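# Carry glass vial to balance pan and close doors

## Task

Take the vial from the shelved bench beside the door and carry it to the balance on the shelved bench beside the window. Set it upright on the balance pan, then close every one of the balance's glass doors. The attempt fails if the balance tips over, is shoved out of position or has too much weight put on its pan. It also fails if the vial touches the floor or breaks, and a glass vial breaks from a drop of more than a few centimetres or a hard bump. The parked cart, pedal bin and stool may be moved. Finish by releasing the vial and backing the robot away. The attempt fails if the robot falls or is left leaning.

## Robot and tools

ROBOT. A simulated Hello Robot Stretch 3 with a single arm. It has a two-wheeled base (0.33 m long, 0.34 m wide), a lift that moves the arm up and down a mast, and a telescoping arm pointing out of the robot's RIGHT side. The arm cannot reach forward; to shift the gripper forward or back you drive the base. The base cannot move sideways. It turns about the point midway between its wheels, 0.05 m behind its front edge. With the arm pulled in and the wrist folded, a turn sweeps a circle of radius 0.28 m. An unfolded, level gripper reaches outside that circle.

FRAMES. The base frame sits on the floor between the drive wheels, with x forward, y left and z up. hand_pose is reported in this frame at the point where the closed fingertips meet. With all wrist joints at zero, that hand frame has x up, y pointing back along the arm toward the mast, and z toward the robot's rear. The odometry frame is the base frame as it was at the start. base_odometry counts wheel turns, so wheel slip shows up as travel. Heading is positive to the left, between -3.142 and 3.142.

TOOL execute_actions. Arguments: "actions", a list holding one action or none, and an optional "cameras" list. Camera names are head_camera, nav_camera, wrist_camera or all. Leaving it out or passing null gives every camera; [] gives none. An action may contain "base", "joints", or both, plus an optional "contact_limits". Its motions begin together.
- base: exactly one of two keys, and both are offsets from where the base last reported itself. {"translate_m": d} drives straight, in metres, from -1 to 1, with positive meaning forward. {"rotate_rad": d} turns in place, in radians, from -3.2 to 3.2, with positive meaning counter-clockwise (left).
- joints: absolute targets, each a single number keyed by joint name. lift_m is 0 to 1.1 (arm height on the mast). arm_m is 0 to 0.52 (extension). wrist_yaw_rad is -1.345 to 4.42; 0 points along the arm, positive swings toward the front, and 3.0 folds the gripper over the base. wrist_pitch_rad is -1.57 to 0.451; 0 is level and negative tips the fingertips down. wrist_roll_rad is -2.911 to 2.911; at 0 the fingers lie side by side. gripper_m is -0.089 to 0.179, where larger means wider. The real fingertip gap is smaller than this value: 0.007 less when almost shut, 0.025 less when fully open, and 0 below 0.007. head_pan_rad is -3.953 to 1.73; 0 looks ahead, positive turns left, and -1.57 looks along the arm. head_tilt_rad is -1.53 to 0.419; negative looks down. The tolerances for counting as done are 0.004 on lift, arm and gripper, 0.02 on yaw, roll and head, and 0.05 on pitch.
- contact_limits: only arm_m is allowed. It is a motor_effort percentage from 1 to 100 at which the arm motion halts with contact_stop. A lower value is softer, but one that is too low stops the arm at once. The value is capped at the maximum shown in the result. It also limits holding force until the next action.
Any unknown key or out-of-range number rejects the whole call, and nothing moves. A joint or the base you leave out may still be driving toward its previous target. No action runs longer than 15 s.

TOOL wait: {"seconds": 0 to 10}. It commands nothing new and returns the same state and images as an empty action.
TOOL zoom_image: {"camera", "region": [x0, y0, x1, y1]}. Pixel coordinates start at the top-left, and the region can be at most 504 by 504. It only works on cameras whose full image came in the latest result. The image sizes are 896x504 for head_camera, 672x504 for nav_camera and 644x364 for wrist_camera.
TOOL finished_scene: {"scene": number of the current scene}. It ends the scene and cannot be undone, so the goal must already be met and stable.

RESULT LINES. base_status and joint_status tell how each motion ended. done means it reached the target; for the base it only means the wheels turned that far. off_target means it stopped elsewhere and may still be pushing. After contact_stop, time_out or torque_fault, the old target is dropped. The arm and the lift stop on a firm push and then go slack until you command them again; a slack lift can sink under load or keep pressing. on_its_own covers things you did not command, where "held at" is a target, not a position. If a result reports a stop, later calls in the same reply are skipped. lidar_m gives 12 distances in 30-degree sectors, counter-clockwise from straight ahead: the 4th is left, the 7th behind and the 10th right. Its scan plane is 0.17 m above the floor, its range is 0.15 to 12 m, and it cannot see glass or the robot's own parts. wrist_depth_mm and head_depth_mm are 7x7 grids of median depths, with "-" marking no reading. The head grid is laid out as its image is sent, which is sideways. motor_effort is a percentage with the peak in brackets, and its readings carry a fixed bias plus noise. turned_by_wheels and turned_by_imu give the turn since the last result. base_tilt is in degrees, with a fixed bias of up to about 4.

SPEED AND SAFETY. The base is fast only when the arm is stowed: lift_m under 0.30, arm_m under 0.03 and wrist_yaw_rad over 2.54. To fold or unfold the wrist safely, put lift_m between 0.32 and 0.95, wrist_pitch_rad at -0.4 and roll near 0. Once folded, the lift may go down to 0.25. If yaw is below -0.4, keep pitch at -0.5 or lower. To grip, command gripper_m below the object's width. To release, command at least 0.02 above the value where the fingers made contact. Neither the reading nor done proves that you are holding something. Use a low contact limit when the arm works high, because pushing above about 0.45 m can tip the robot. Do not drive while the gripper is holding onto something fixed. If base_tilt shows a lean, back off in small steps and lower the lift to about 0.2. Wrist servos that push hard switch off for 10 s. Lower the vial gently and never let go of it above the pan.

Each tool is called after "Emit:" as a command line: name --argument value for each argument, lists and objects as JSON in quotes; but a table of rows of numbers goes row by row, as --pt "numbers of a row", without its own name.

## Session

Emit:
execute_actions --actions '[]'

Scene clock: 0.00 s.
base_odometry: x=+0.000 y=+0.000 heading=+0.000 (m, m, rad; odometry frame)
turned_by_wheels: +0.000 (rad since the last result)
turned_by_imu: +0.000 (rad since the last result)
base_tilt: forward=-0.8 right=-0.5 (deg)
lidar_m: 1.60 1.62 2.01 1.64 1.61 1.67 1.83 1.71 1.70 1.13 1.10 1.14
head_depth_mm: 1806 1832 1767 2115 2083 1335 1318 / 1834 2467 2519 2459 2449 1517 1506 / 1847 2792 2910 2867 2846 2794 2205 / 1861 2740 2759 2820 2808 2792 2265 / 1880 2564 2559 2620 2617 2627 2268 / 1914 2443 2454 2486 2459 2473 2229 / 1911 2321 2325 2350 2348 2327 2210
base_status: not commanded
joint_positions: lift_m=+0.542 arm_m=+0.002 wrist_yaw_rad=+2.986 wrist_pitch_rad=-0.475 wrist_roll_rad=-0.013 gripper_m=+0.037 head_pan_rad=+0.001 head_tilt_rad=+0.003
joint_status: not commanded
motor_effort: left_wheel=+0 right_wheel=+2 lift_m=+35 arm_m=+0 wrist_yaw_rad=+1 wrist_pitch_rad=+4 wrist_roll_rad=+0 gripper_m=+0 head_pan_rad=-1 head_tilt_rad=+2 (%)
hand_pose: x=+0.0123 y=+0.0670 z=+0.5424 quat_wxyz=(+0.219, +0.693, +0.114, +0.677) (m; base frame)
wrist_depth_mm: - - - - - - - / - - - - - - - / - - - - - - - / - - - - - - - / 956 957 - 950 956 950 940 / 809 791 - 789 811 789 786 / 704 695 694 691 686 679 682
pictures: head_camera (sideways: a quarter turn clockwise sets it upright), nav_camera (sideways: a quarter turn counterclockwise sets it upright), wrist_camera
Images, in order (width x height): head_camera 896x504, nav_camera 672x504, wrist_camera 644x364.

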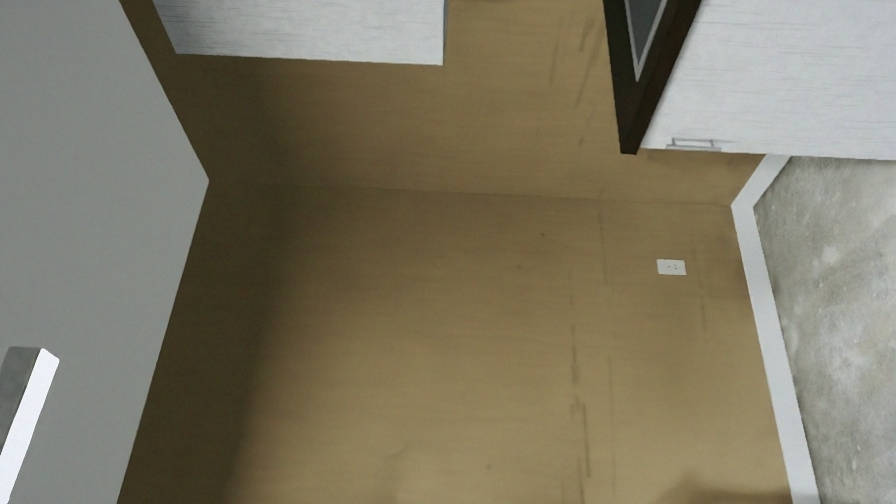

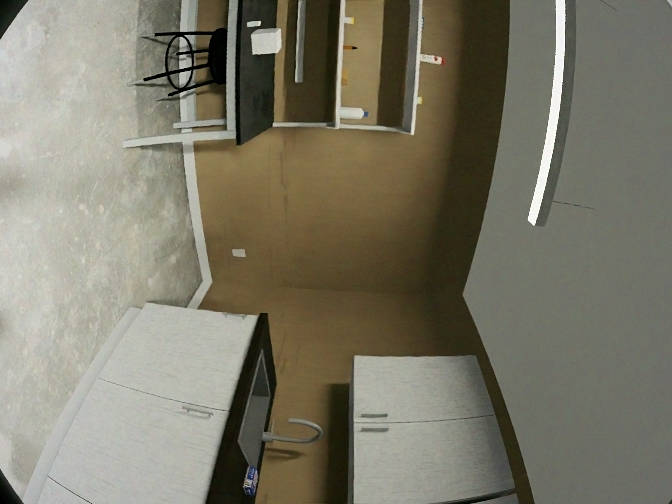

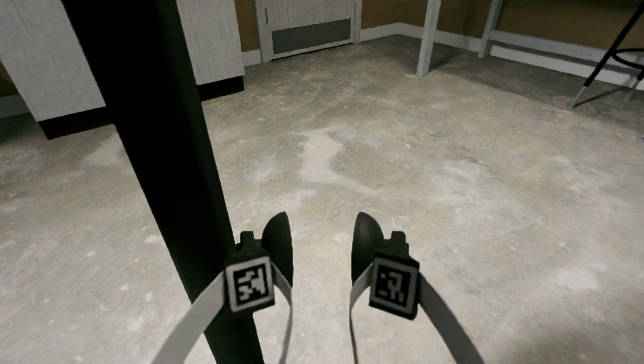

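Emit:
execute_actions --actions '[{"joints": {"head_pan_rad": 0.8, "head_tilt_rad": -0.25}}]' --cameras '["head_camera", "nav_camera"]'

Emit:
execute_actions --actions '[{"joints": {"head_pan_rad": -2.6, "head_tilt_rad": -0.25}}]' --cameras '["head_camera", "nav_camera"]'

Scene clock: 2.30 s.
base_odometry: x=+0.000 y=+0.000 heading=+0.000 (m, m, rad; odometry frame)
turned_by_wheels: +0.000 (rad since the last result)
turned_by_imu: +0.001 (rad since the last result)
base_tilt: forward=-0.9 right=-0.5 (deg)
lidar_m: 1.60 1.62 2.01 1.64 1.61 1.67 1.83 1.71 1.69 1.13 1.10 1.15
head_depth_mm: 2068 2126 2227 2275 1677 2094 1650 / 2106 2212 2303 2307 2384 2177 1628 / 2155 2254 2312 2166 1931 2072 1624 / 2256 2338 2455 2356 2630 2115 1618 / 2308 2423 2505 2276 2734 2128 1602 / 2372 2448 2596 2223 2800 2100 1588 / 2442 2574 2740 2721 2677 2059 1578
base_status: not commanded
joint_positions: lift_m=+0.542 arm_m=+0.002 wrist_yaw_rad=+2.986 wrist_pitch_rad=-0.475 wrist_roll_rad=-0.013 gripper_m=+0.037 head_pan_rad=+0.793 head_tilt_rad=-0.246
joint_status: all done
motor_effort: left_wheel=+0(0) right_wheel=+0(2) lift_m=+35(35) arm_m=+0(0) wrist_yaw_rad=+0(0) wrist_pitch_rad=+4(4) wrist_roll_rad=+0(0) gripper_m=-1(0) head_pan_rad=+4(43) head_tilt_rad=-2(22) (%)
hand_pose: x=+0.0123 y=+0.0670 z=+0.5424 quat_wxyz=(+0.219, +0.693, +0.114, +0.677) (m; base frame)
wrist_depth_mm: - - - - - - - / - - - - - - - / - - - - - - - / - - - - - - - / 980 949 - 934 963 932 947 / 805 802 - 793 821 792 790 / 702 696 698 698 689 682 678
pictures: head_camera (sideways: a quarter turn clockwise sets it upright), nav_camera (sideways: a quarter turn counterclockwise sets it upright)
Images, in order (width x height): head_camera 896x504, nav_camera 672x504.

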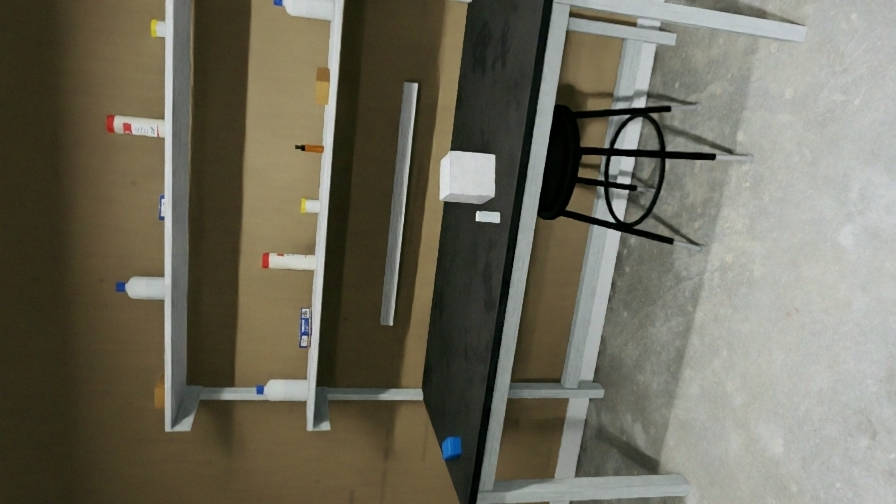

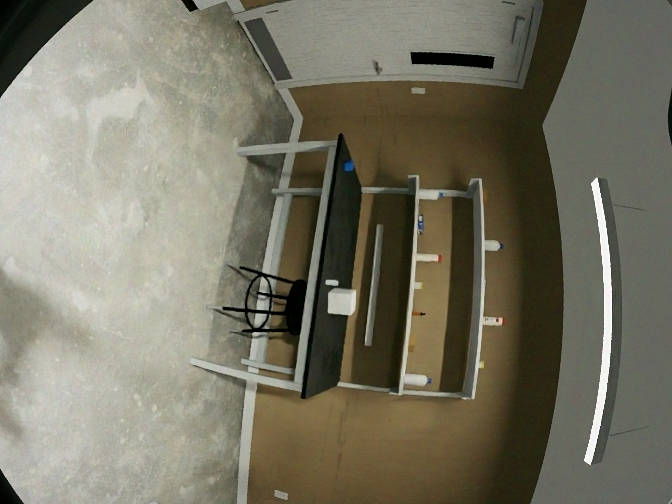

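Scene clock: 4.50 s.
base_odometry: x=+0.000 y=+0.000 heading=+0.000 (m, m, rad; odometry frame)
turned_by_wheels: +0.000 (rad since the last result)
turned_by_imu: +0.001 (rad since the last result)
base_tilt: forward=-0.8 right=-0.6 (deg)
lidar_m: 1.60 1.62 2.01 1.64 1.62 1.68 1.82 1.71 1.69 1.13 1.09 1.14
head_depth_mm: 2081 2230 2323 2095 2563 2210 1651 / 2096 2204 2280 2023 2562 2176 1655 / 2091 2205 2328 1951 2560 2167 1625 / 2119 2213 2301 2199 2546 2114 1605 / 2107 2233 2351 1853 2603 2122 1617 / 2138 2232 1986 1720 2553 1999 1591 / 2167 2248 2367 2480 2576 2056 1585
base_status: not commanded
joint_positions: lift_m=+0.542 arm_m=+0.002 wrist_yaw_rad=+2.986 wrist_pitch_rad=-0.475 wrist_roll_rad=-0.013 gripper_m=+0.037 head_pan_rad=-2.593 head_tilt_rad=-0.247
joint_status: all done
motor_effort: left_wheel=+0(1) right_wheel=+2(2) lift_m=+35(34) arm_m=-1(0) wrist_yaw_rad=+0(0) wrist_pitch_rad=+4(4) wrist_roll_rad=+0(0) gripper_m=+0(0) head_pan_rad=-3(42) head_tilt_rad=-1(3) (%)
hand_pose: x=+0.0123 y=+0.0670 z=+0.5424 quat_wxyz=(+0.219, +0.693, +0.114, +0.677) (m; base frame)
wrist_depth_mm: - - - - - - - / - - - - - - - / - - - - - - - / - - - - - - - / 949 938 - 957 941 943 911 / 817 798 - 798 819 795 788 / 701 697 678 689 692 695 691
pictures: head_camera (sideways: a quarter turn clockwise sets it upright), nav_camera (sideways: a quarter turn counterclockwise sets it upright)
Images, in order (width x height): head_camera 896x504, nav_camera 672x504.

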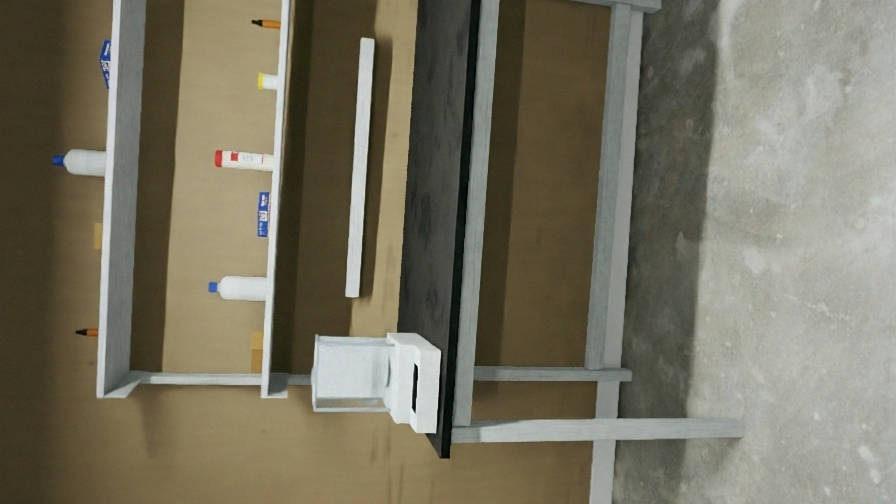

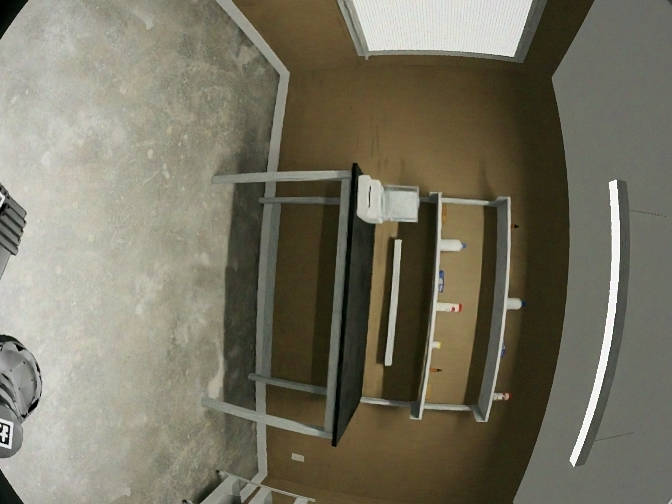

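Emit:
zoom_image --camera "head_camera" --region '[290, 310, 470, 470]'

Region (290, 310, 470, 470) of head_camera's 896x504 image, scaled by 2.800, with more detail than that image has.

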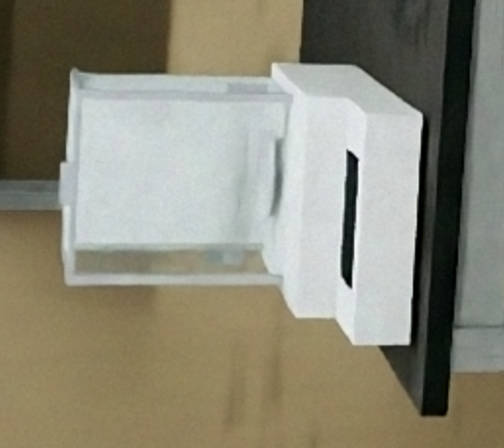

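Emit:
execute_actions --actions '[{"base": {"rotate_rad": 0.998}, "joints": {"lift_m": 0.28, "head_pan_rad": 0.0, "head_tilt_rad": -0.5}}]' --cameras '["nav_camera"]'

Emit:
execute_actions --actions '[{"base": {"translate_m": 1.0}}]' --cameras '["nav_camera"]'

Emit:
execute_actions --actions '[{"base": {"rotate_rad": 1.037}, "joints": {"head_pan_rad": -1.57, "head_tilt_rad": -0.55}}]' --cameras '["head_camera", "nav_camera"]'

Scene clock: 30.27 s.
base_odometry: x=+0.000 y=+0.000 heading=+0.998 (m, m, rad; odometry frame)
turned_by_wheels: +0.998 (rad since the last result)
turned_by_imu: +0.987 (rad since the last result)
base_tilt: forward=-1.0 right=-0.5 (deg)
lidar_m: 2.01 1.66 1.59 1.66 2.16 2.25 1.69 1.14 1.10 1.13 1.52 1.62
head_depth_mm: 2024 2159 1706 2342 2033 1651 1341 / 2114 2277 1963 2604 2078 1634 1330 / 2218 2365 2068 2718 2068 1618 1324 / 2287 2521 2242 2780 2052 1616 1314 / 2457 2674 2823 2636 2024 1589 1308 / 2635 2840 3071 2783 2019 1573 1302 / 2446 2634 2807 2740 2005 1563 1285
base_status: done
joint_positions: lift_m=+0.281 arm_m=+0.002 wrist_yaw_rad=+2.986 wrist_pitch_rad=-0.475 wrist_roll_rad=-0.013 gripper_m=+0.037 head_pan_rad=-0.007 head_tilt_rad=-0.494
joint_status: all done
motor_effort: left_wheel=-1(6) right_wheel=+4(4) lift_m=+14(31) arm_m=-1(0) wrist_yaw_rad=+1(0) wrist_pitch_rad=+4(4) wrist_roll_rad=+0(0) gripper_m=-1(0) head_pan_rad=+4(43) head_tilt_rad=-2(21) (%)
hand_pose: x=+0.0123 y=+0.0670 z=+0.2808 quat_wxyz=(+0.219, +0.693, +0.114, +0.677) (m; base frame)
wrist_depth_mm: - - - - - - - / - - - - - - - / 908 867 889 904 877 865 862 / 704 696 696 689 696 686 674 / 572 571 - 575 581 562 563 / 486 511 - - 497 477 480 / - - - - 417 416 416
pictures: nav_camera (sideways: a quarter turn counterclockwise sets it upright)
Images, in order (width x height): nav_camera 672x504.

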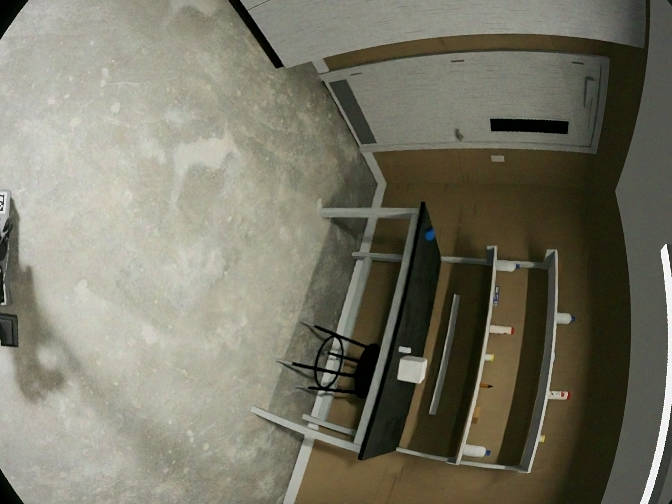

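Scene clock: 35.20 s.
base_odometry: x=+0.542 y=+0.840 heading=+0.998 (m, m, rad; odometry frame)
turned_by_wheels: +0.000 (rad since the last result)
turned_by_imu: +0.005 (rad since the last result)
base_tilt: forward=-0.9 right=-0.6 (deg)
lidar_m: 1.02 1.04 1.13 1.15 1.55 2.49 2.68 1.64 1.57 1.62 0.91 0.97
head_depth_mm: 1258 1347 1431 1204 864 1634 1330 / 1320 1407 1521 1184 895 1624 1334 / 1387 1492 1604 1167 953 1607 1323 / 1437 1534 1637 1145 1812 1600 1311 / 1538 1665 1834 1129 1949 1599 1311 / 1633 1795 1980 1124 1299 1486 1307 / 1735 1898 2051 2215 1994 1569 1292
base_status: done
joint_positions: lift_m=+0.281 arm_m=+0.002 wrist_yaw_rad=+2.986 wrist_pitch_rad=-0.475 wrist_roll_rad=-0.013 gripper_m=+0.037 head_pan_rad=-0.007 head_tilt_rad=-0.495
joint_status: not commanded
motor_effort: left_wheel=-2(5) right_wheel=+3(8) lift_m=+14(14) arm_m=+0(0) wrist_yaw_rad=+0(0) wrist_pitch_rad=+4(4) wrist_roll_rad=+0(0) gripper_m=+0(0) head_pan_rad=+3(4) head_tilt_rad=-2(3) (%)
hand_pose: x=+0.0123 y=+0.0670 z=+0.2808 quat_wxyz=(+0.219, +0.693, +0.114, +0.677) (m; base frame)
wrist_depth_mm: - - - - - - - / - - - - - - - / 925 883 896 877 879 864 886 / 703 705 700 701 691 686 676 / 575 572 - 572 576 560 556 / 487 502 - - 492 479 477 / - - - - 414 417 411
pictures: nav_camera (sideways: a quarter turn counterclockwise sets it upright)
Images, in order (width x height): nav_camera 672x504.

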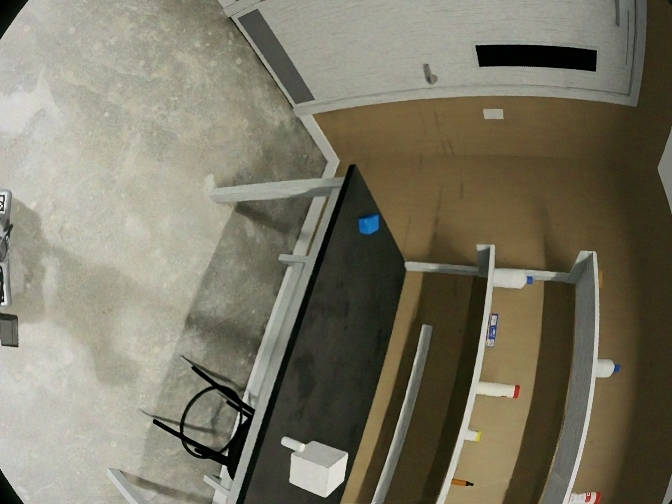

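Scene clock: 37.17 s.
base_odometry: x=+0.542 y=+0.840 heading=+2.035 (m, m, rad; odometry frame)
turned_by_wheels: +1.037 (rad since the last result)
turned_by_imu: +1.022 (rad since the last result)
base_tilt: forward=-1.0 right=-0.6 (deg)
lidar_m: 1.13 1.14 1.52 2.50 3.20 1.65 1.57 1.62 0.92 0.96 1.02 1.03
head_depth_mm: 1279 1415 1525 1090 1788 1583 1298 / 1293 1415 1518 983 1137 1516 1294 / 1274 1412 1503 982 1146 1518 1288 / 1251 1404 1473 1054 1541 1495 1268 / 1255 1392 1452 1038 1709 1525 1273 / 1224 1376 1484 1026 1696 1521 1256 / 1238 1381 1476 1013 1755 1514 1246
base_status: done
joint_positions: lift_m=+0.281 arm_m=+0.002 wrist_yaw_rad=+2.986 wrist_pitch_rad=-0.475 wrist_roll_rad=-0.013 gripper_m=+0.037 head_pan_rad=-1.563 head_tilt_rad=-0.544
joint_status: all done
motor_effort: left_wheel=-1(6) right_wheel=+3(6) lift_m=+14(14) arm_m=-1(0) wrist_yaw_rad=+0(0) wrist_pitch_rad=+4(4) wrist_roll_rad=+0(0) gripper_m=+1(1) head_pan_rad=-4(41) head_tilt_rad=-3(14) (%)
hand_pose: x=+0.0123 y=+0.0670 z=+0.2808 quat_wxyz=(+0.219, +0.693, +0.114, +0.677) (m; base frame)
wrist_depth_mm: - - - - - - - / - - - - - - - / 909 887 910 897 882 857 867 / 693 699 699 686 695 689 679 / 576 571 - 566 573 563 560 / 489 502 - - 495 471 479 / - - - - 414 415 413
pictures: head_camera (sideways: a quarter turn clockwise sets it upright), nav_camera (sideways: a quarter turn counterclockwise sets it upright)
Images, in order (width x height): head_camera 896x504, nav_camera 672x504.

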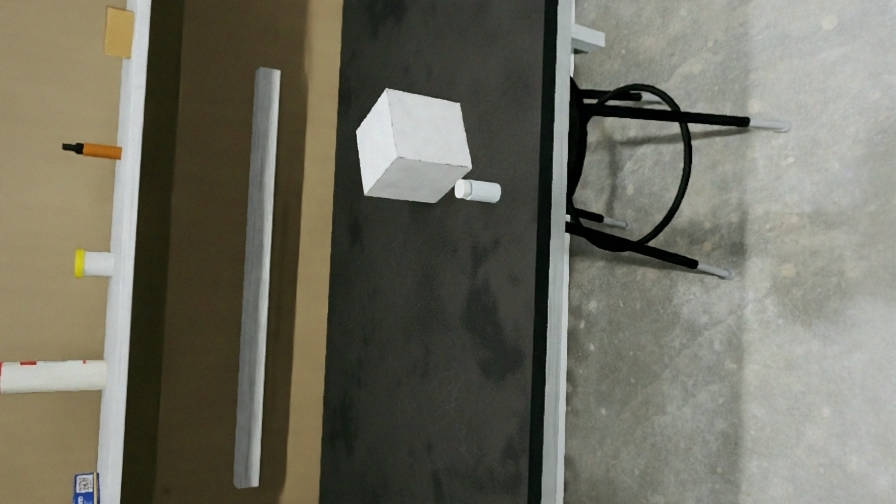

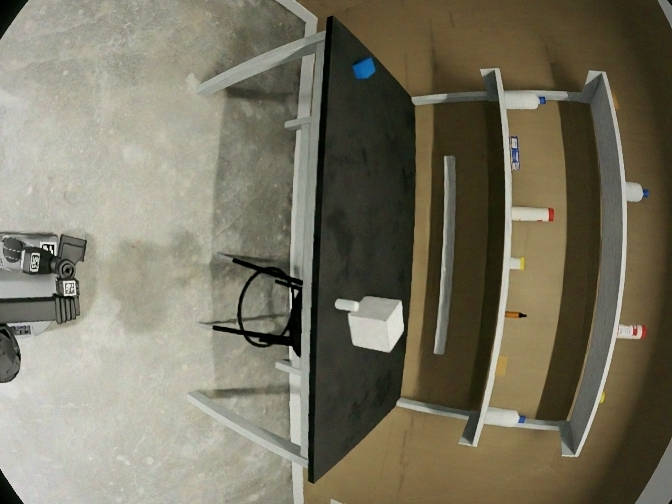

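Emit:
execute_actions --actions '[{"base": {"translate_m": -0.06}, "joints": {"lift_m": 0.40, "wrist_pitch_rad": -0.4}}]' --cameras '[]'

Emit:
execute_actions --actions '[{"joints": {"lift_m": 0.74, "wrist_yaw_rad": 0.0, "gripper_m": 0.09}}]' --cameras '[]'

Emit:
execute_actions --actions '[{"joints": {"wrist_pitch_rad": 0.03, "wrist_roll_rad": 0.0, "arm_m": 0.2}}]' --cameras '["head_camera", "wrist_camera"]'

Scene clock: 46.47 s.
base_odometry: x=+0.569 y=+0.787 heading=+2.034 (m, m, rad; odometry frame)
turned_by_wheels: +0.000 (rad since the last result)
turned_by_imu: +0.001 (rad since the last result)
base_tilt: forward=-0.8 right=-0.4 (deg)
lidar_m: 1.19 1.20 1.76 2.50 3.11 1.58 1.51 1.56 0.89 0.96 1.10 1.07
head_depth_mm: 1294 1419 1522 1089 1787 1574 1292 / 1281 1408 1526 1033 1179 1563 1294 / 1251 1413 1508 974 1124 1467 1289 / 1259 1405 1479 1030 1303 1500 1271 / 1246 1382 1452 1032 1731 1517 1267 / 1132 1385 1482 1024 1710 1506 1257 / 1240 1374 1473 1013 1752 1499 1259
base_status: done
joint_positions: lift_m=+0.399 arm_m=+0.002 wrist_yaw_rad=+2.986 wrist_pitch_rad=-0.422 wrist_roll_rad=-0.013 gripper_m=+0.037 head_pan_rad=-1.563 head_tilt_rad=-0.544
joint_status: all done
motor_effort: left_wheel=-1(7) right_wheel=+5(5) lift_m=+52(55) arm_m=+0(1) wrist_yaw_rad=+1(0) wrist_pitch_rad=+6(7) wrist_roll_rad=+0(0) gripper_m=+0(1) head_pan_rad=-3(4) head_tilt_rad=-2(3) (%)
hand_pose: x=+0.0133 y=+0.0740 z=+0.4111 quat_wxyz=(+0.201, +0.696, +0.096, +0.683) (m; base frame)
wrist_depth_mm: - - - - - - - / - - - - - - - / - - - - - - - / 989 985 995 972 972 950 987 / 809 799 830 798 802 790 786 / 670 668 - 663 667 661 654 / 568 571 571 575 561 561 561
pictures: none
No camera images: the call's "cameras" was empty. Leave "cameras" out to get every camera's image.

Scene clock: 50.40 s.
base_odometry: x=+0.569 y=+0.787 heading=+2.034 (m, m, rad; odometry frame)
turned_by_wheels: +0.000 (rad since the last result)
turned_by_imu: +0.001 (rad since the last result)
base_tilt: forward=-0.8 right=-0.5 (deg)
lidar_m: 1.19 1.21 1.76 2.50 3.11 1.58 1.51 1.56 0.89 0.96 1.10 1.07
head_depth_mm: 1285 1424 1532 1086 1793 1565 1298 / 1274 1421 1530 1031 1181 1566 1298 / 1253 1414 1495 972 1131 1463 1269 / 1262 1408 1470 1030 1305 1496 1321 / 1241 1384 1454 1040 1722 1519 1256 / 1132 1383 1487 1024 1726 1515 1260 / 1238 1374 1482 1012 1746 1507 1246
base_status: not commanded
joint_positions: lift_m=+0.739 arm_m=+0.002 wrist_yaw_rad=+0.002 wrist_pitch_rad=-0.421 wrist_roll_rad=-0.013 gripper_m=+0.090 head_pan_rad=-1.563 head_tilt_rad=-0.544
joint_status: all done
motor_effort: left_wheel=-2(2) right_wheel=+3(4) lift_m=+52(53) arm_m=+0(0) wrist_yaw_rad=-2(4) wrist_pitch_rad=+6(6) wrist_roll_rad=+0(0) gripper_m=+0(92) head_pan_rad=-3(4) head_tilt_rad=-4(2) (%)
hand_pose: x=-0.0210 y=-0.3712 z=+0.7512 quat_wxyz=(+0.696, +0.150, -0.686, -0.146) (m; base frame)
wrist_depth_mm: 773 751 740 587 602 707 695 / 489 486 481 475 469 505 509 / - - - 815 805 - - / - - - - - - - / - - - - - - 738 / - - - - - - 1000 / 904 947 936 926 932 897 919
pictures: none
No camera images: the call's "cameras" was empty. Leave "cameras" out to get every camera's image.

Scene clock: 53.10 s.
base_odometry: x=+0.569 y=+0.787 heading=+2.034 (m, m, rad; odometry frame)
turned_by_wheels: +0.000 (rad since the last result)
turned_by_imu: +0.001 (rad since the last result)
base_tilt: forward=-0.9 right=-0.6 (deg)
lidar_m: 1.19 1.20 1.76 2.51 3.13 1.59 1.51 1.56 0.90 0.96 1.10 1.06
head_depth_mm: 1296 1418 1528 1093 1772 1578 1333 / 1277 1418 1515 1029 1179 - - / 1258 1415 1514 970 1132 - 1236 / 1253 1406 1482 1033 884 - 1255 / 1248 1384 1449 1038 1754 1524 1266 / 1133 1382 1489 1022 1710 1512 1262 / 1243 1372 1475 1014 1749 1502 1248
base_status: not commanded
joint_positions: lift_m=+0.739 arm_m=+0.200 wrist_yaw_rad=+0.001 wrist_pitch_rad=+0.005 wrist_roll_rad=-0.005 gripper_m=+0.090 head_pan_rad=-1.563 head_tilt_rad=-0.544
joint_status: all done
motor_effort: left_wheel=-2(2) right_wheel=+4(3) lift_m=+52(52) arm_m=+4(4) wrist_yaw_rad=-1(2) wrist_pitch_rad=+7(7) wrist_roll_rad=+2(3) gripper_m=+1(1) head_pan_rad=-3(4) head_tilt_rad=-2(3) (%)
hand_pose: x=-0.0211 y=-0.6010 z=+0.8551 quat_wxyz=(+0.709, -0.001, -0.705, +0.002) (m; base frame)
wrist_depth_mm: 890 897 940 922 939 949 - / - - - - - - - / - - - - - - - / - - - 821 478 937 - / 511 495 539 438 463 477 468 / 330 339 322 321 320 317 312 / 345 343 343 350 348 347 349
pictures: head_camera (sideways: a quarter turn clockwise sets it upright), wrist_camera
Images, in order (width x height): head_camera 896x504, wrist_camera 644x364.

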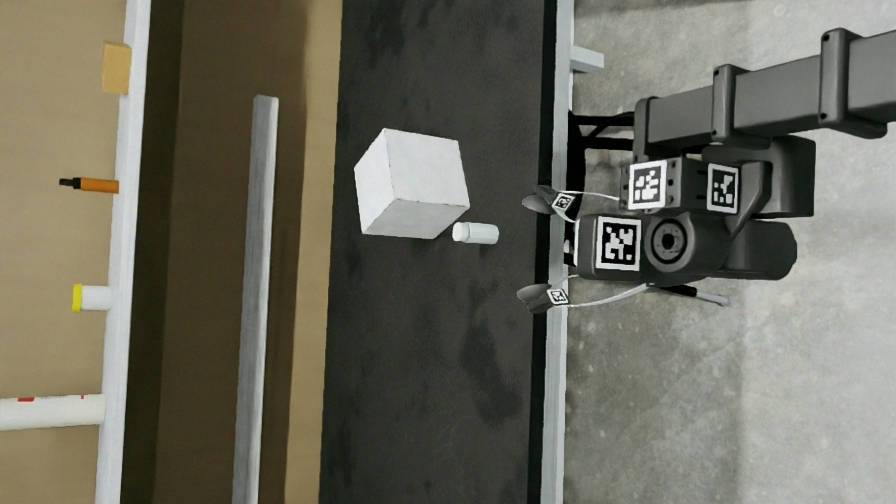

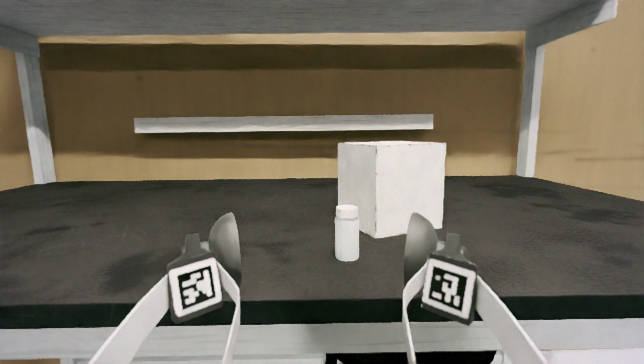

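Emit:
execute_actions --actions '[{"base": {"translate_m": -0.03}, "joints": {"lift_m": 0.70, "arm_m": 0.36}}]' --cameras '["head_camera", "wrist_camera"]'

Scene clock: 57.80 s.
base_odometry: x=+0.582 y=+0.760 heading=+2.034 (m, m, rad; odometry frame)
turned_by_wheels: +0.000 (rad since the last result)
turned_by_imu: +0.001 (rad since the last result)
base_tilt: forward=-1.0 right=-0.5 (deg)
lidar_m: 1.22 1.23 1.78 2.51 3.09 1.56 1.49 1.53 0.89 0.89 1.44 1.08
head_depth_mm: 1287 1427 1522 1091 1781 1570 1300 / 1275 1416 1524 1077 1358 1607 - / 1266 1408 1505 981 - 1455 1283 / 1264 1405 1483 999 - 1498 1273 / 1246 1385 1455 1042 1711 1479 1269 / 1243 1373 1482 1023 1706 1508 1254 / 1223 1375 1474 1013 1750 1502 1256
base_status: done
joint_positions: lift_m=+0.701 arm_m=+0.360 wrist_yaw_rad=+0.001 wrist_pitch_rad=+0.005 wrist_roll_rad=-0.005 gripper_m=+0.090 head_pan_rad=-1.563 head_tilt_rad=-0.544
joint_status: all done
motor_effort: left_wheel=-1(5) right_wheel=+3(2) lift_m=+14(48) arm_m=+4(5) wrist_yaw_rad=-2(1) wrist_pitch_rad=+7(7) wrist_roll_rad=+2(2) gripper_m=+1(0) head_pan_rad=-3(2) head_tilt_rad=-2(3) (%)
hand_pose: x=-0.0211 y=-0.7611 z=+0.8168 quat_wxyz=(+0.709, -0.001, -0.705, +0.002) (m; base frame)
wrist_depth_mm: 854 886 873 888 894 894 908 / 883 888 899 920 918 928 922 / 913 928 931 846 292 938 945 / 773 765 743 380 302 681 676 / 374 366 400 299 300 350 344 / 244 251 239 219 236 234 233 / 181 180 178 178 176 176 175
pictures: head_camera (sideways: a quarter turn clockwise sets it upright), wrist_camera
Images, in order (width x height): head_camera 896x504, wrist_camera 644x364.

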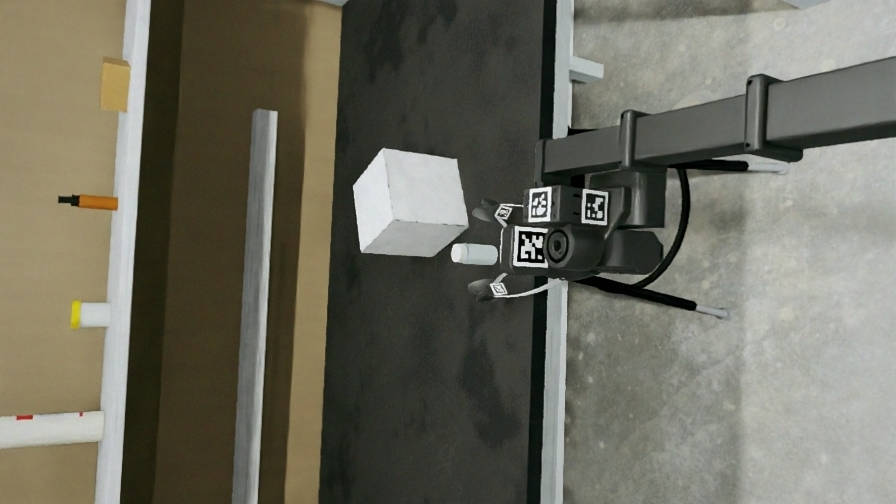

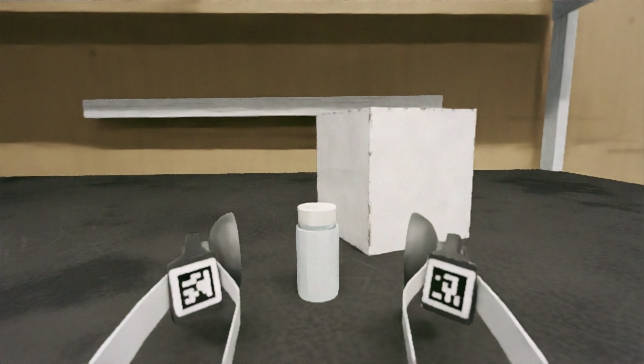

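Emit:
execute_actions --actions '[{"joints": {"arm_m": 0.425}, "contact_limits": {"arm_m": 12}}]' --cameras '["wrist_camera"]'

Scene clock: 62.53 s.
base_odometry: x=+0.582 y=+0.760 heading=+2.034 (m, m, rad; odometry frame)
turned_by_wheels: +0.000 (rad since the last result)
turned_by_imu: +0.001 (rad since the last result)
base_tilt: forward=-0.8 right=-0.5 (deg)
lidar_m: 1.22 1.24 1.78 2.51 3.08 1.56 1.49 1.52 0.89 0.89 1.43 1.09
head_depth_mm: 1300 1422 1532 1091 1771 1572 1302 / 1272 1419 1525 1072 933 1608 - / 1261 1407 1500 988 - 1459 1281 / 1264 1404 1471 1015 1721 1490 1271 / 1242 1385 1460 1037 1723 1489 1268 / 1249 1377 1481 1027 1711 1520 1255 / 1224 1377 1472 1003 1754 1505 1248
base_status: not commanded
joint_positions: lift_m=+0.701 arm_m=+0.425 wrist_yaw_rad=+0.001 wrist_pitch_rad=+0.005 wrist_roll_rad=-0.005 gripper_m=+0.090 head_pan_rad=-1.563 head_tilt_rad=-0.544
joint_status: all done
motor_effort: left_wheel=-1(1) right_wheel=+4(4) lift_m=+14(14) arm_m=+4(5) wrist_yaw_rad=-1(1) wrist_pitch_rad=+7(7) wrist_roll_rad=+2(2) gripper_m=+0(1) head_pan_rad=-3(4) head_tilt_rad=-4(3) (%)
contact_limits: arm_m 12 (drawing in: default 31, maximum 51; extending or still: default 42, maximum 69)
hand_pose: x=-0.0211 y=-0.8261 z=+0.8168 quat_wxyz=(+0.709, -0.001, -0.705, +0.002) (m; base frame)
wrist_depth_mm: 806 802 806 824 827 832 828 / 841 836 843 828 831 855 840 / 849 852 856 305 221 254 886 / 780 753 733 313 228 263 672 / 370 365 396 266 230 292 345 / 241 249 237 149 227 233 232 / 181 179 178 153 176 175 175
pictures: wrist_camera
Images, in order (width x height): wrist_camera 644x364.

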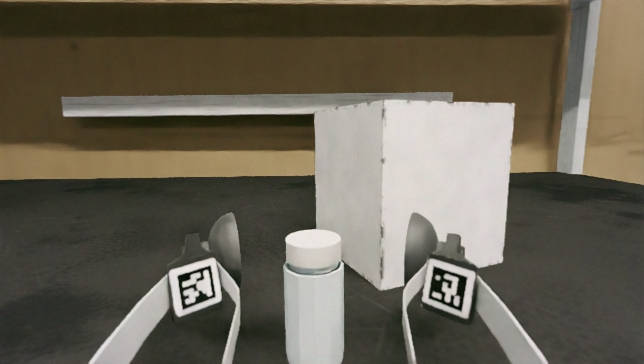

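Emit:
execute_actions --actions '[{"joints": {"lift_m": 0.690, "gripper_m": 0.06}}]' --cameras '["wrist_camera", "head_camera"]'

Scene clock: 65.27 s.
base_odometry: x=+0.582 y=+0.760 heading=+2.034 (m, m, rad; odometry frame)
turned_by_wheels: +0.000 (rad since the last result)
turned_by_imu: +0.001 (rad since the last result)
base_tilt: forward=-0.8 right=-0.5 (deg)
lidar_m: 1.21 1.23 1.78 2.51 3.08 1.56 1.48 1.53 0.89 0.89 1.44 1.08
head_depth_mm: 1293 1427 1525 1085 1781 1572 1307 / 1276 1410 1519 1074 1456 1603 - / 1273 1418 1505 986 - 1464 1284 / 1268 1415 1468 1034 1516 1500 1280 / 1248 1393 1456 1039 1725 1481 1269 / 1246 1390 1474 1024 1704 1511 1261 / 1222 1370 1473 1017 1758 1501 1250
base_status: not commanded
joint_positions: lift_m=+0.691 arm_m=+0.425 wrist_yaw_rad=+0.001 wrist_pitch_rad=+0.005 wrist_roll_rad=-0.005 gripper_m=+0.060 head_pan_rad=-1.563 head_tilt_rad=-0.544
joint_status: all done
motor_effort: left_wheel=-1(2) right_wheel=+3(4) lift_m=+14(13) arm_m=+4(4) wrist_yaw_rad=-1(1) wrist_pitch_rad=+7(7) wrist_roll_rad=+2(2) gripper_m=+0(92) head_pan_rad=-3(4) head_tilt_rad=-4(3) (%)
hand_pose: x=-0.0211 y=-0.8261 z=+0.8068 quat_wxyz=(+0.709, -0.001, -0.705, +0.002) (m; base frame)
wrist_depth_mm: 798 811 826 829 818 833 829 / 832 833 833 850 832 854 847 / 856 851 852 305 221 255 891 / 714 693 673 313 226 264 607 / 337 331 364 162 237 266 312 / 220 218 - 148 - 213 210 / 164 163 162 151 160 159 159
pictures: head_camera (sideways: a quarter turn clockwise sets it upright), wrist_camera
Images, in order (width x height): head_camera 896x504, wrist_camera 644x364.

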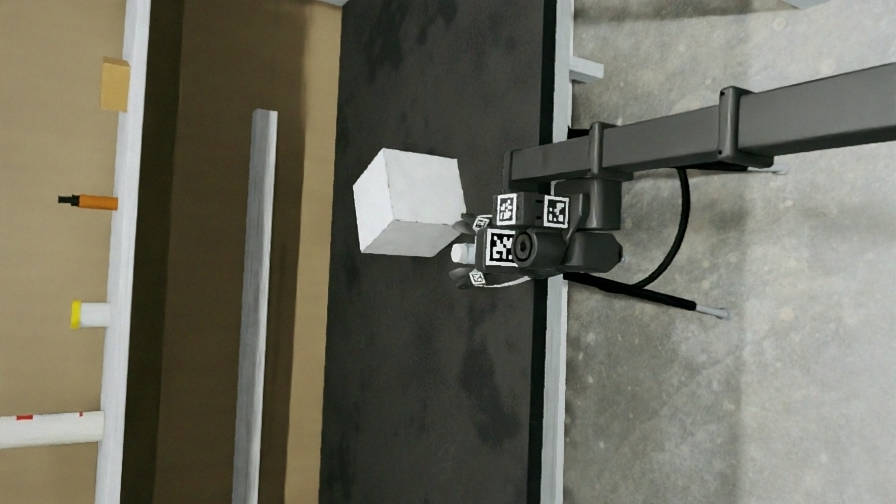

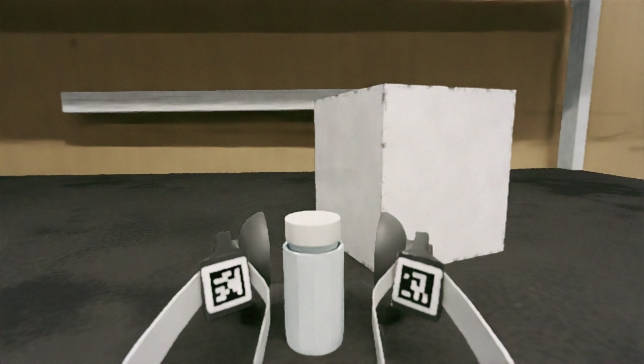

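Emit:
execute_actions --actions '[{"joints": {"arm_m": 0.421}}]' --cameras '[]'

Emit:
execute_actions --actions '[{"joints": {"gripper_m": -0.01}}]' --cameras '["wrist_camera"]'

Scene clock: 67.80 s.
base_odometry: x=+0.582 y=+0.760 heading=+2.034 (m, m, rad; odometry frame)
turned_by_wheels: +0.000 (rad since the last result)
turned_by_imu: +0.001 (rad since the last result)
base_tilt: forward=-0.9 right=-0.5 (deg)
lidar_m: 1.21 1.23 1.78 2.51 3.09 1.56 1.48 1.53 0.89 0.89 1.43 1.09
head_depth_mm: 1293 1415 1526 1088 1782 1580 1294 / 1278 1421 1524 1070 1449 1605 - / 1267 1414 1492 982 - 1459 1276 / 1267 1403 1478 1033 1535 1494 1271 / 1255 1381 1448 1034 1731 1476 1268 / 1248 1379 1476 1029 1698 1510 1261 / 1229 1378 1468 1011 1745 1491 1249
base_status: not commanded
joint_positions: lift_m=+0.691 arm_m=+0.421 wrist_yaw_rad=+0.001 wrist_pitch_rad=+0.005 wrist_roll_rad=-0.005 gripper_m=+0.060 head_pan_rad=-1.563 head_tilt_rad=-0.544
joint_status: all done
motor_effort: left_wheel=-1(2) right_wheel=+3(4) lift_m=+14(14) arm_m=-5(4) wrist_yaw_rad=-1(1) wrist_pitch_rad=+7(7) wrist_roll_rad=+2(2) gripper_m=+0(0) head_pan_rad=-3(3) head_tilt_rad=-2(2) (%)
hand_pose: x=-0.0211 y=-0.8226 z=+0.8068 quat_wxyz=(+0.709, -0.001, -0.705, +0.002) (m; base frame)
wrist_depth_mm: 822 810 823 819 840 844 838 / 841 823 834 844 838 856 861 / 837 857 866 306 225 258 881 / 710 687 672 317 231 269 617 / 336 333 365 161 242 271 315 / 220 221 - 151 - 213 211 / 164 163 162 153 160 159 158
pictures: none
No camera images: the call's "cameras" was empty. Leave "cameras" out to get every camera's image.

Scene clock: 69.00 s.
base_odometry: x=+0.582 y=+0.760 heading=+2.034 (m, m, rad; odometry frame)
turned_by_wheels: +0.000 (rad since the last result)
turned_by_imu: +0.000 (rad since the last result)
base_tilt: forward=-0.8 right=-0.5 (deg)
lidar_m: 1.22 1.23 1.77 2.51 3.09 1.56 1.49 1.53 0.89 0.89 1.44 1.09
head_depth_mm: 1290 1421 1531 1090 1781 1571 1300 / 1279 1424 1518 1080 1451 1612 - / 1269 1418 1496 983 - 1464 1280 / 1263 1394 1472 1044 1313 1489 1277 / 1250 1380 1454 1030 1723 1488 1269 / 1243 1385 1485 1022 1714 1517 1260 / 1226 1369 1487 1008 1758 1500 1250
base_status: not commanded
joint_positions: lift_m=+0.691 arm_m=+0.421 wrist_yaw_rad=+0.001 wrist_pitch_rad=+0.006 wrist_roll_rad=-0.005 gripper_m=-0.009 head_pan_rad=-1.563 head_tilt_rad=-0.544
joint_status: all done
motor_effort: left_wheel=-1(1) right_wheel=+3(3) lift_m=+14(14) arm_m=-5(4) wrist_yaw_rad=-1(1) wrist_pitch_rad=+7(7) wrist_roll_rad=+1(2) gripper_m=-17(100) head_pan_rad=-4(3) head_tilt_rad=-2(2) (%)
hand_pose: x=-0.0211 y=-0.8226 z=+0.8068 quat_wxyz=(+0.709, -0.001, -0.705, +0.002) (m; base frame)
wrist_depth_mm: 820 814 820 817 814 842 840 / 843 820 847 841 836 861 862 / 862 857 869 308 226 259 875 / 721 690 680 317 230 268 611 / 335 330 366 150 241 271 315 / 221 220 233 147 222 213 211 / 164 164 162 150 161 160 159
pictures: wrist_camera
Images, in order (width x height): wrist_camera 644x364.

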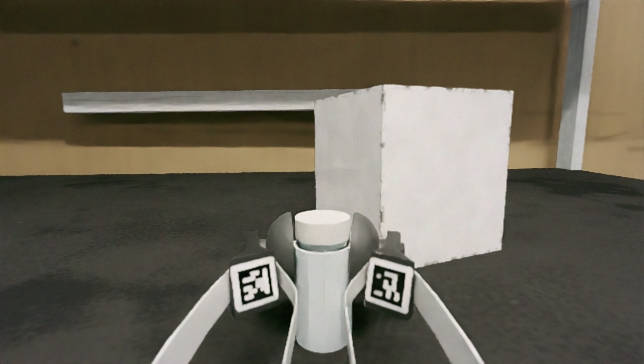

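Emit:
execute_actions --actions '[{"joints": {"lift_m": 0.72}}]' --cameras '["wrist_camera"]'

Emit:
execute_actions --actions '[{"joints": {"arm_m": 0.005, "head_pan_rad": 0.0, "head_tilt_rad": -0.6}}]' --cameras '["wrist_camera"]'

Emit:
execute_actions --actions '[{"base": {"rotate_rad": 1.797}, "joints": {"wrist_pitch_rad": -0.4, "wrist_yaw_rad": 2.65, "lift_m": 0.285}}]'

Scene clock: 79.50 s.
base_odometry: x=+0.582 y=+0.760 heading=+2.034 (m, m, rad; odometry frame)
turned_by_wheels: +0.000 (rad since the last result)
turned_by_imu: +0.001 (rad since the last result)
base_tilt: forward=-0.9 right=-0.4 (deg)
lidar_m: 1.21 1.23 1.78 2.51 3.08 1.55 1.48 1.53 0.89 0.89 1.44 1.09
head_depth_mm: 1292 1427 1526 1089 1771 1572 1321 / 1269 1421 1523 1079 932 - - / 1265 1412 1512 999 - 1455 1290 / 1256 1404 1466 1027 1745 1498 1279 / 1252 1386 1459 1039 1720 1472 1256 / 1246 1379 1478 1021 1702 1514 1259 / 1230 1376 1486 1011 1748 1497 1250
base_status: not commanded
joint_positions: lift_m=+0.719 arm_m=+0.421 wrist_yaw_rad=+0.001 wrist_pitch_rad=+0.006 wrist_roll_rad=-0.005 gripper_m=-0.009 head_pan_rad=-1.563 head_tilt_rad=-0.544
joint_status: all done
motor_effort: left_wheel=-1(1) right_wheel=+3(4) lift_m=+52(54) arm_m=-4(4) wrist_yaw_rad=-1(2) wrist_pitch_rad=+7(7) wrist_roll_rad=+2(2) gripper_m=-16(17) head_pan_rad=-2(3) head_tilt_rad=-3(3) (%)
hand_pose: x=-0.0211 y=-0.8226 z=+0.8353 quat_wxyz=(+0.709, -0.001, -0.705, +0.002) (m; base frame)
wrist_depth_mm: 812 821 825 840 836 834 843 / 835 839 844 838 859 852 860 / 860 855 846 764 236 864 878 / 880 863 865 318 230 269 827 / 434 427 465 150 242 339 402 / 282 282 299 147 253 271 271 / 210 210 209 188 206 206 203
pictures: wrist_camera
Images, in order (width x height): wrist_camera 644x364.

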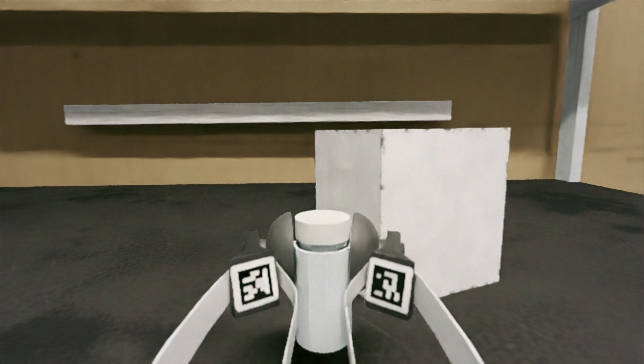

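Scene clock: 83.77 s.
base_odometry: x=+0.582 y=+0.760 heading=+2.034 (m, m, rad; odometry frame)
turned_by_wheels: +0.000 (rad since the last result)
turned_by_imu: +0.001 (rad since the last result)
base_tilt: forward=-0.8 right=-0.5 (deg)
lidar_m: 1.22 1.23 1.78 2.51 3.06 1.56 1.49 1.53 0.89 0.89 1.43 1.09
head_depth_mm: 1411 1561 1752 2009 1882 1521 1266 / 1407 1562 1734 1979 1871 1499 1260 / 1397 1551 1726 1962 1845 1499 1252 / 1409 1560 1729 1986 1816 1474 1238 / 1399 1551 1731 1969 1818 1465 1233 / 1105 1149 1269 1424 1630 1465 1224 / 988 1086 1220 1387 1579 1447 1212
base_status: not commanded
joint_positions: lift_m=+0.719 arm_m=+0.005 wrist_yaw_rad=+0.001 wrist_pitch_rad=+0.006 wrist_roll_rad=-0.005 gripper_m=-0.009 head_pan_rad=-0.007 head_tilt_rad=-0.592
joint_status: all done
motor_effort: left_wheel=-1(1) right_wheel=+3(3) lift_m=+52(52) arm_m=-4(5) wrist_yaw_rad=-1(1) wrist_pitch_rad=+7(7) wrist_roll_rad=+2(2) gripper_m=-16(16) head_pan_rad=+3(42) head_tilt_rad=-4(11) (%)
hand_pose: x=-0.0212 y=-0.4066 z=+0.8353 quat_wxyz=(+0.709, -0.001, -0.705, +0.002) (m; base frame)
wrist_depth_mm: 964 - - - - 999 - / - - - - - - - / - - - - - - - / 917 920 881 695 698 820 - / 542 533 532 150 526 534 536 / - - - 147 - - - / - - - - - - -
pictures: wrist_camera
Images, in order (width x height): wrist_camera 644x364.

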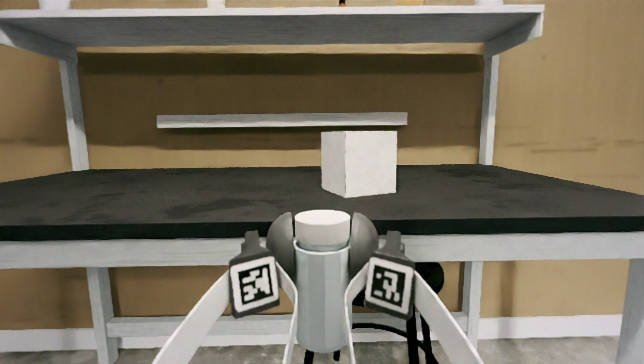

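Scene clock: 88.57 s.
base_odometry: x=+0.582 y=+0.760 heading=-2.452 (m, m, rad; odometry frame)
turned_by_wheels: +1.797 (rad since the last result)
turned_by_imu: +1.775 (rad since the last result)
base_tilt: forward=-0.8 right=-0.5 (deg)
lidar_m: 2.65 1.80 1.49 1.48 0.95 0.89 0.97 1.08 1.64 1.22 1.33 2.39
head_depth_mm: 2711 2842 3221 2459 1879 1515 1264 / 2749 3028 3290 2452 1857 1504 1266 / 2788 3131 3323 2431 1837 1495 1248 / 2831 3107 3346 2389 1831 1477 1234 / 2767 3232 3350 2364 1816 1461 1236 / 2960 3320 3113 2349 1794 1452 1222 / 3021 3373 3277 2296 1776 1447 1218
base_status: done
joint_positions: lift_m=+0.286 arm_m=+0.005 wrist_yaw_rad=+2.647 wrist_pitch_rad=-0.416 wrist_roll_rad=-0.004 gripper_m=-0.009 head_pan_rad=-0.007 head_tilt_rad=-0.592
joint_status: all done
motor_effort: left_wheel=-2(5) right_wheel=+4(5) lift_m=+14(48) arm_m=-4(4) wrist_yaw_rad=+3(2) wrist_pitch_rad=+4(7) wrist_roll_rad=+1(2) gripper_m=-15(17) head_pan_rad=+3(4) head_tilt_rad=-4(3) (%)
hand_pose: x=+0.0853 y=+0.0475 z=+0.2988 quat_wxyz=(+0.311, +0.705, -0.027, +0.637) (m; base frame)
wrist_depth_mm: - - - - - - - / - - - - - - - / - - - - - - 984 / 799 797 782 775 768 752 751 / 654 629 644 150 638 606 614 / - 527 537 147 522 512 514 / - - 446 420 441 438 431
pictures: head_camera (sideways: a quarter turn clockwise sets it upright), nav_camera (sideways: a quarter turn counterclockwise sets it upright), wrist_camera
Images, in order (width x height): head_camera 896x504, nav_camera 672x504, wrist_camera 644x364.

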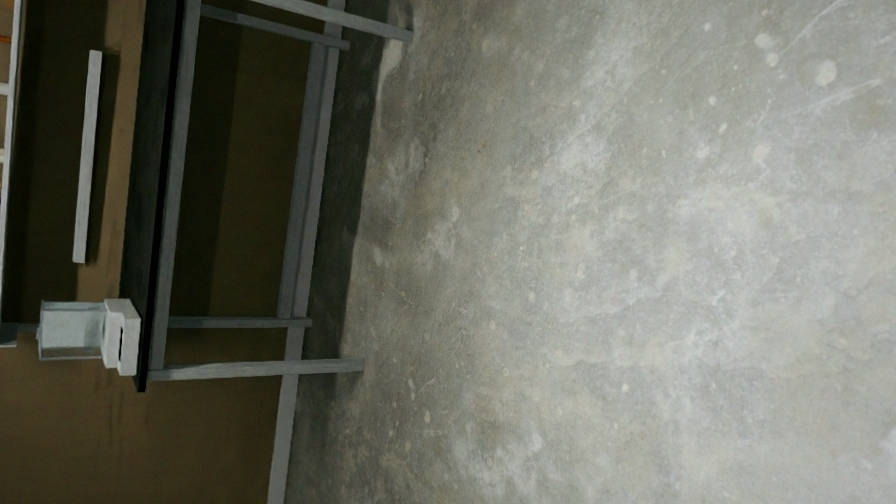

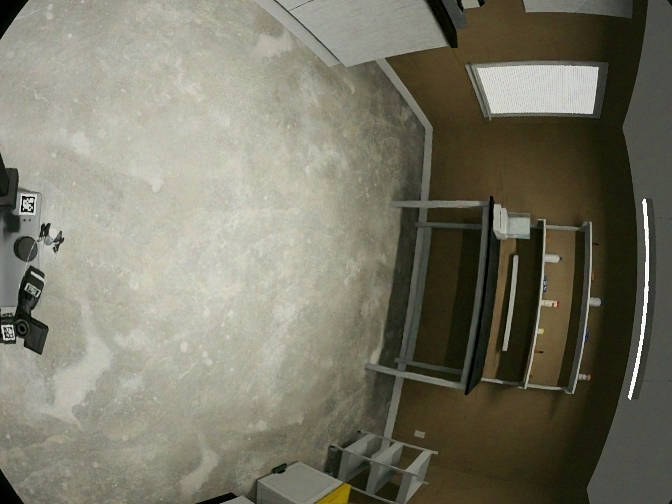

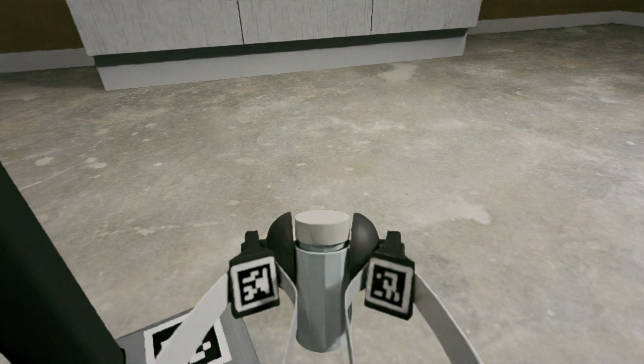

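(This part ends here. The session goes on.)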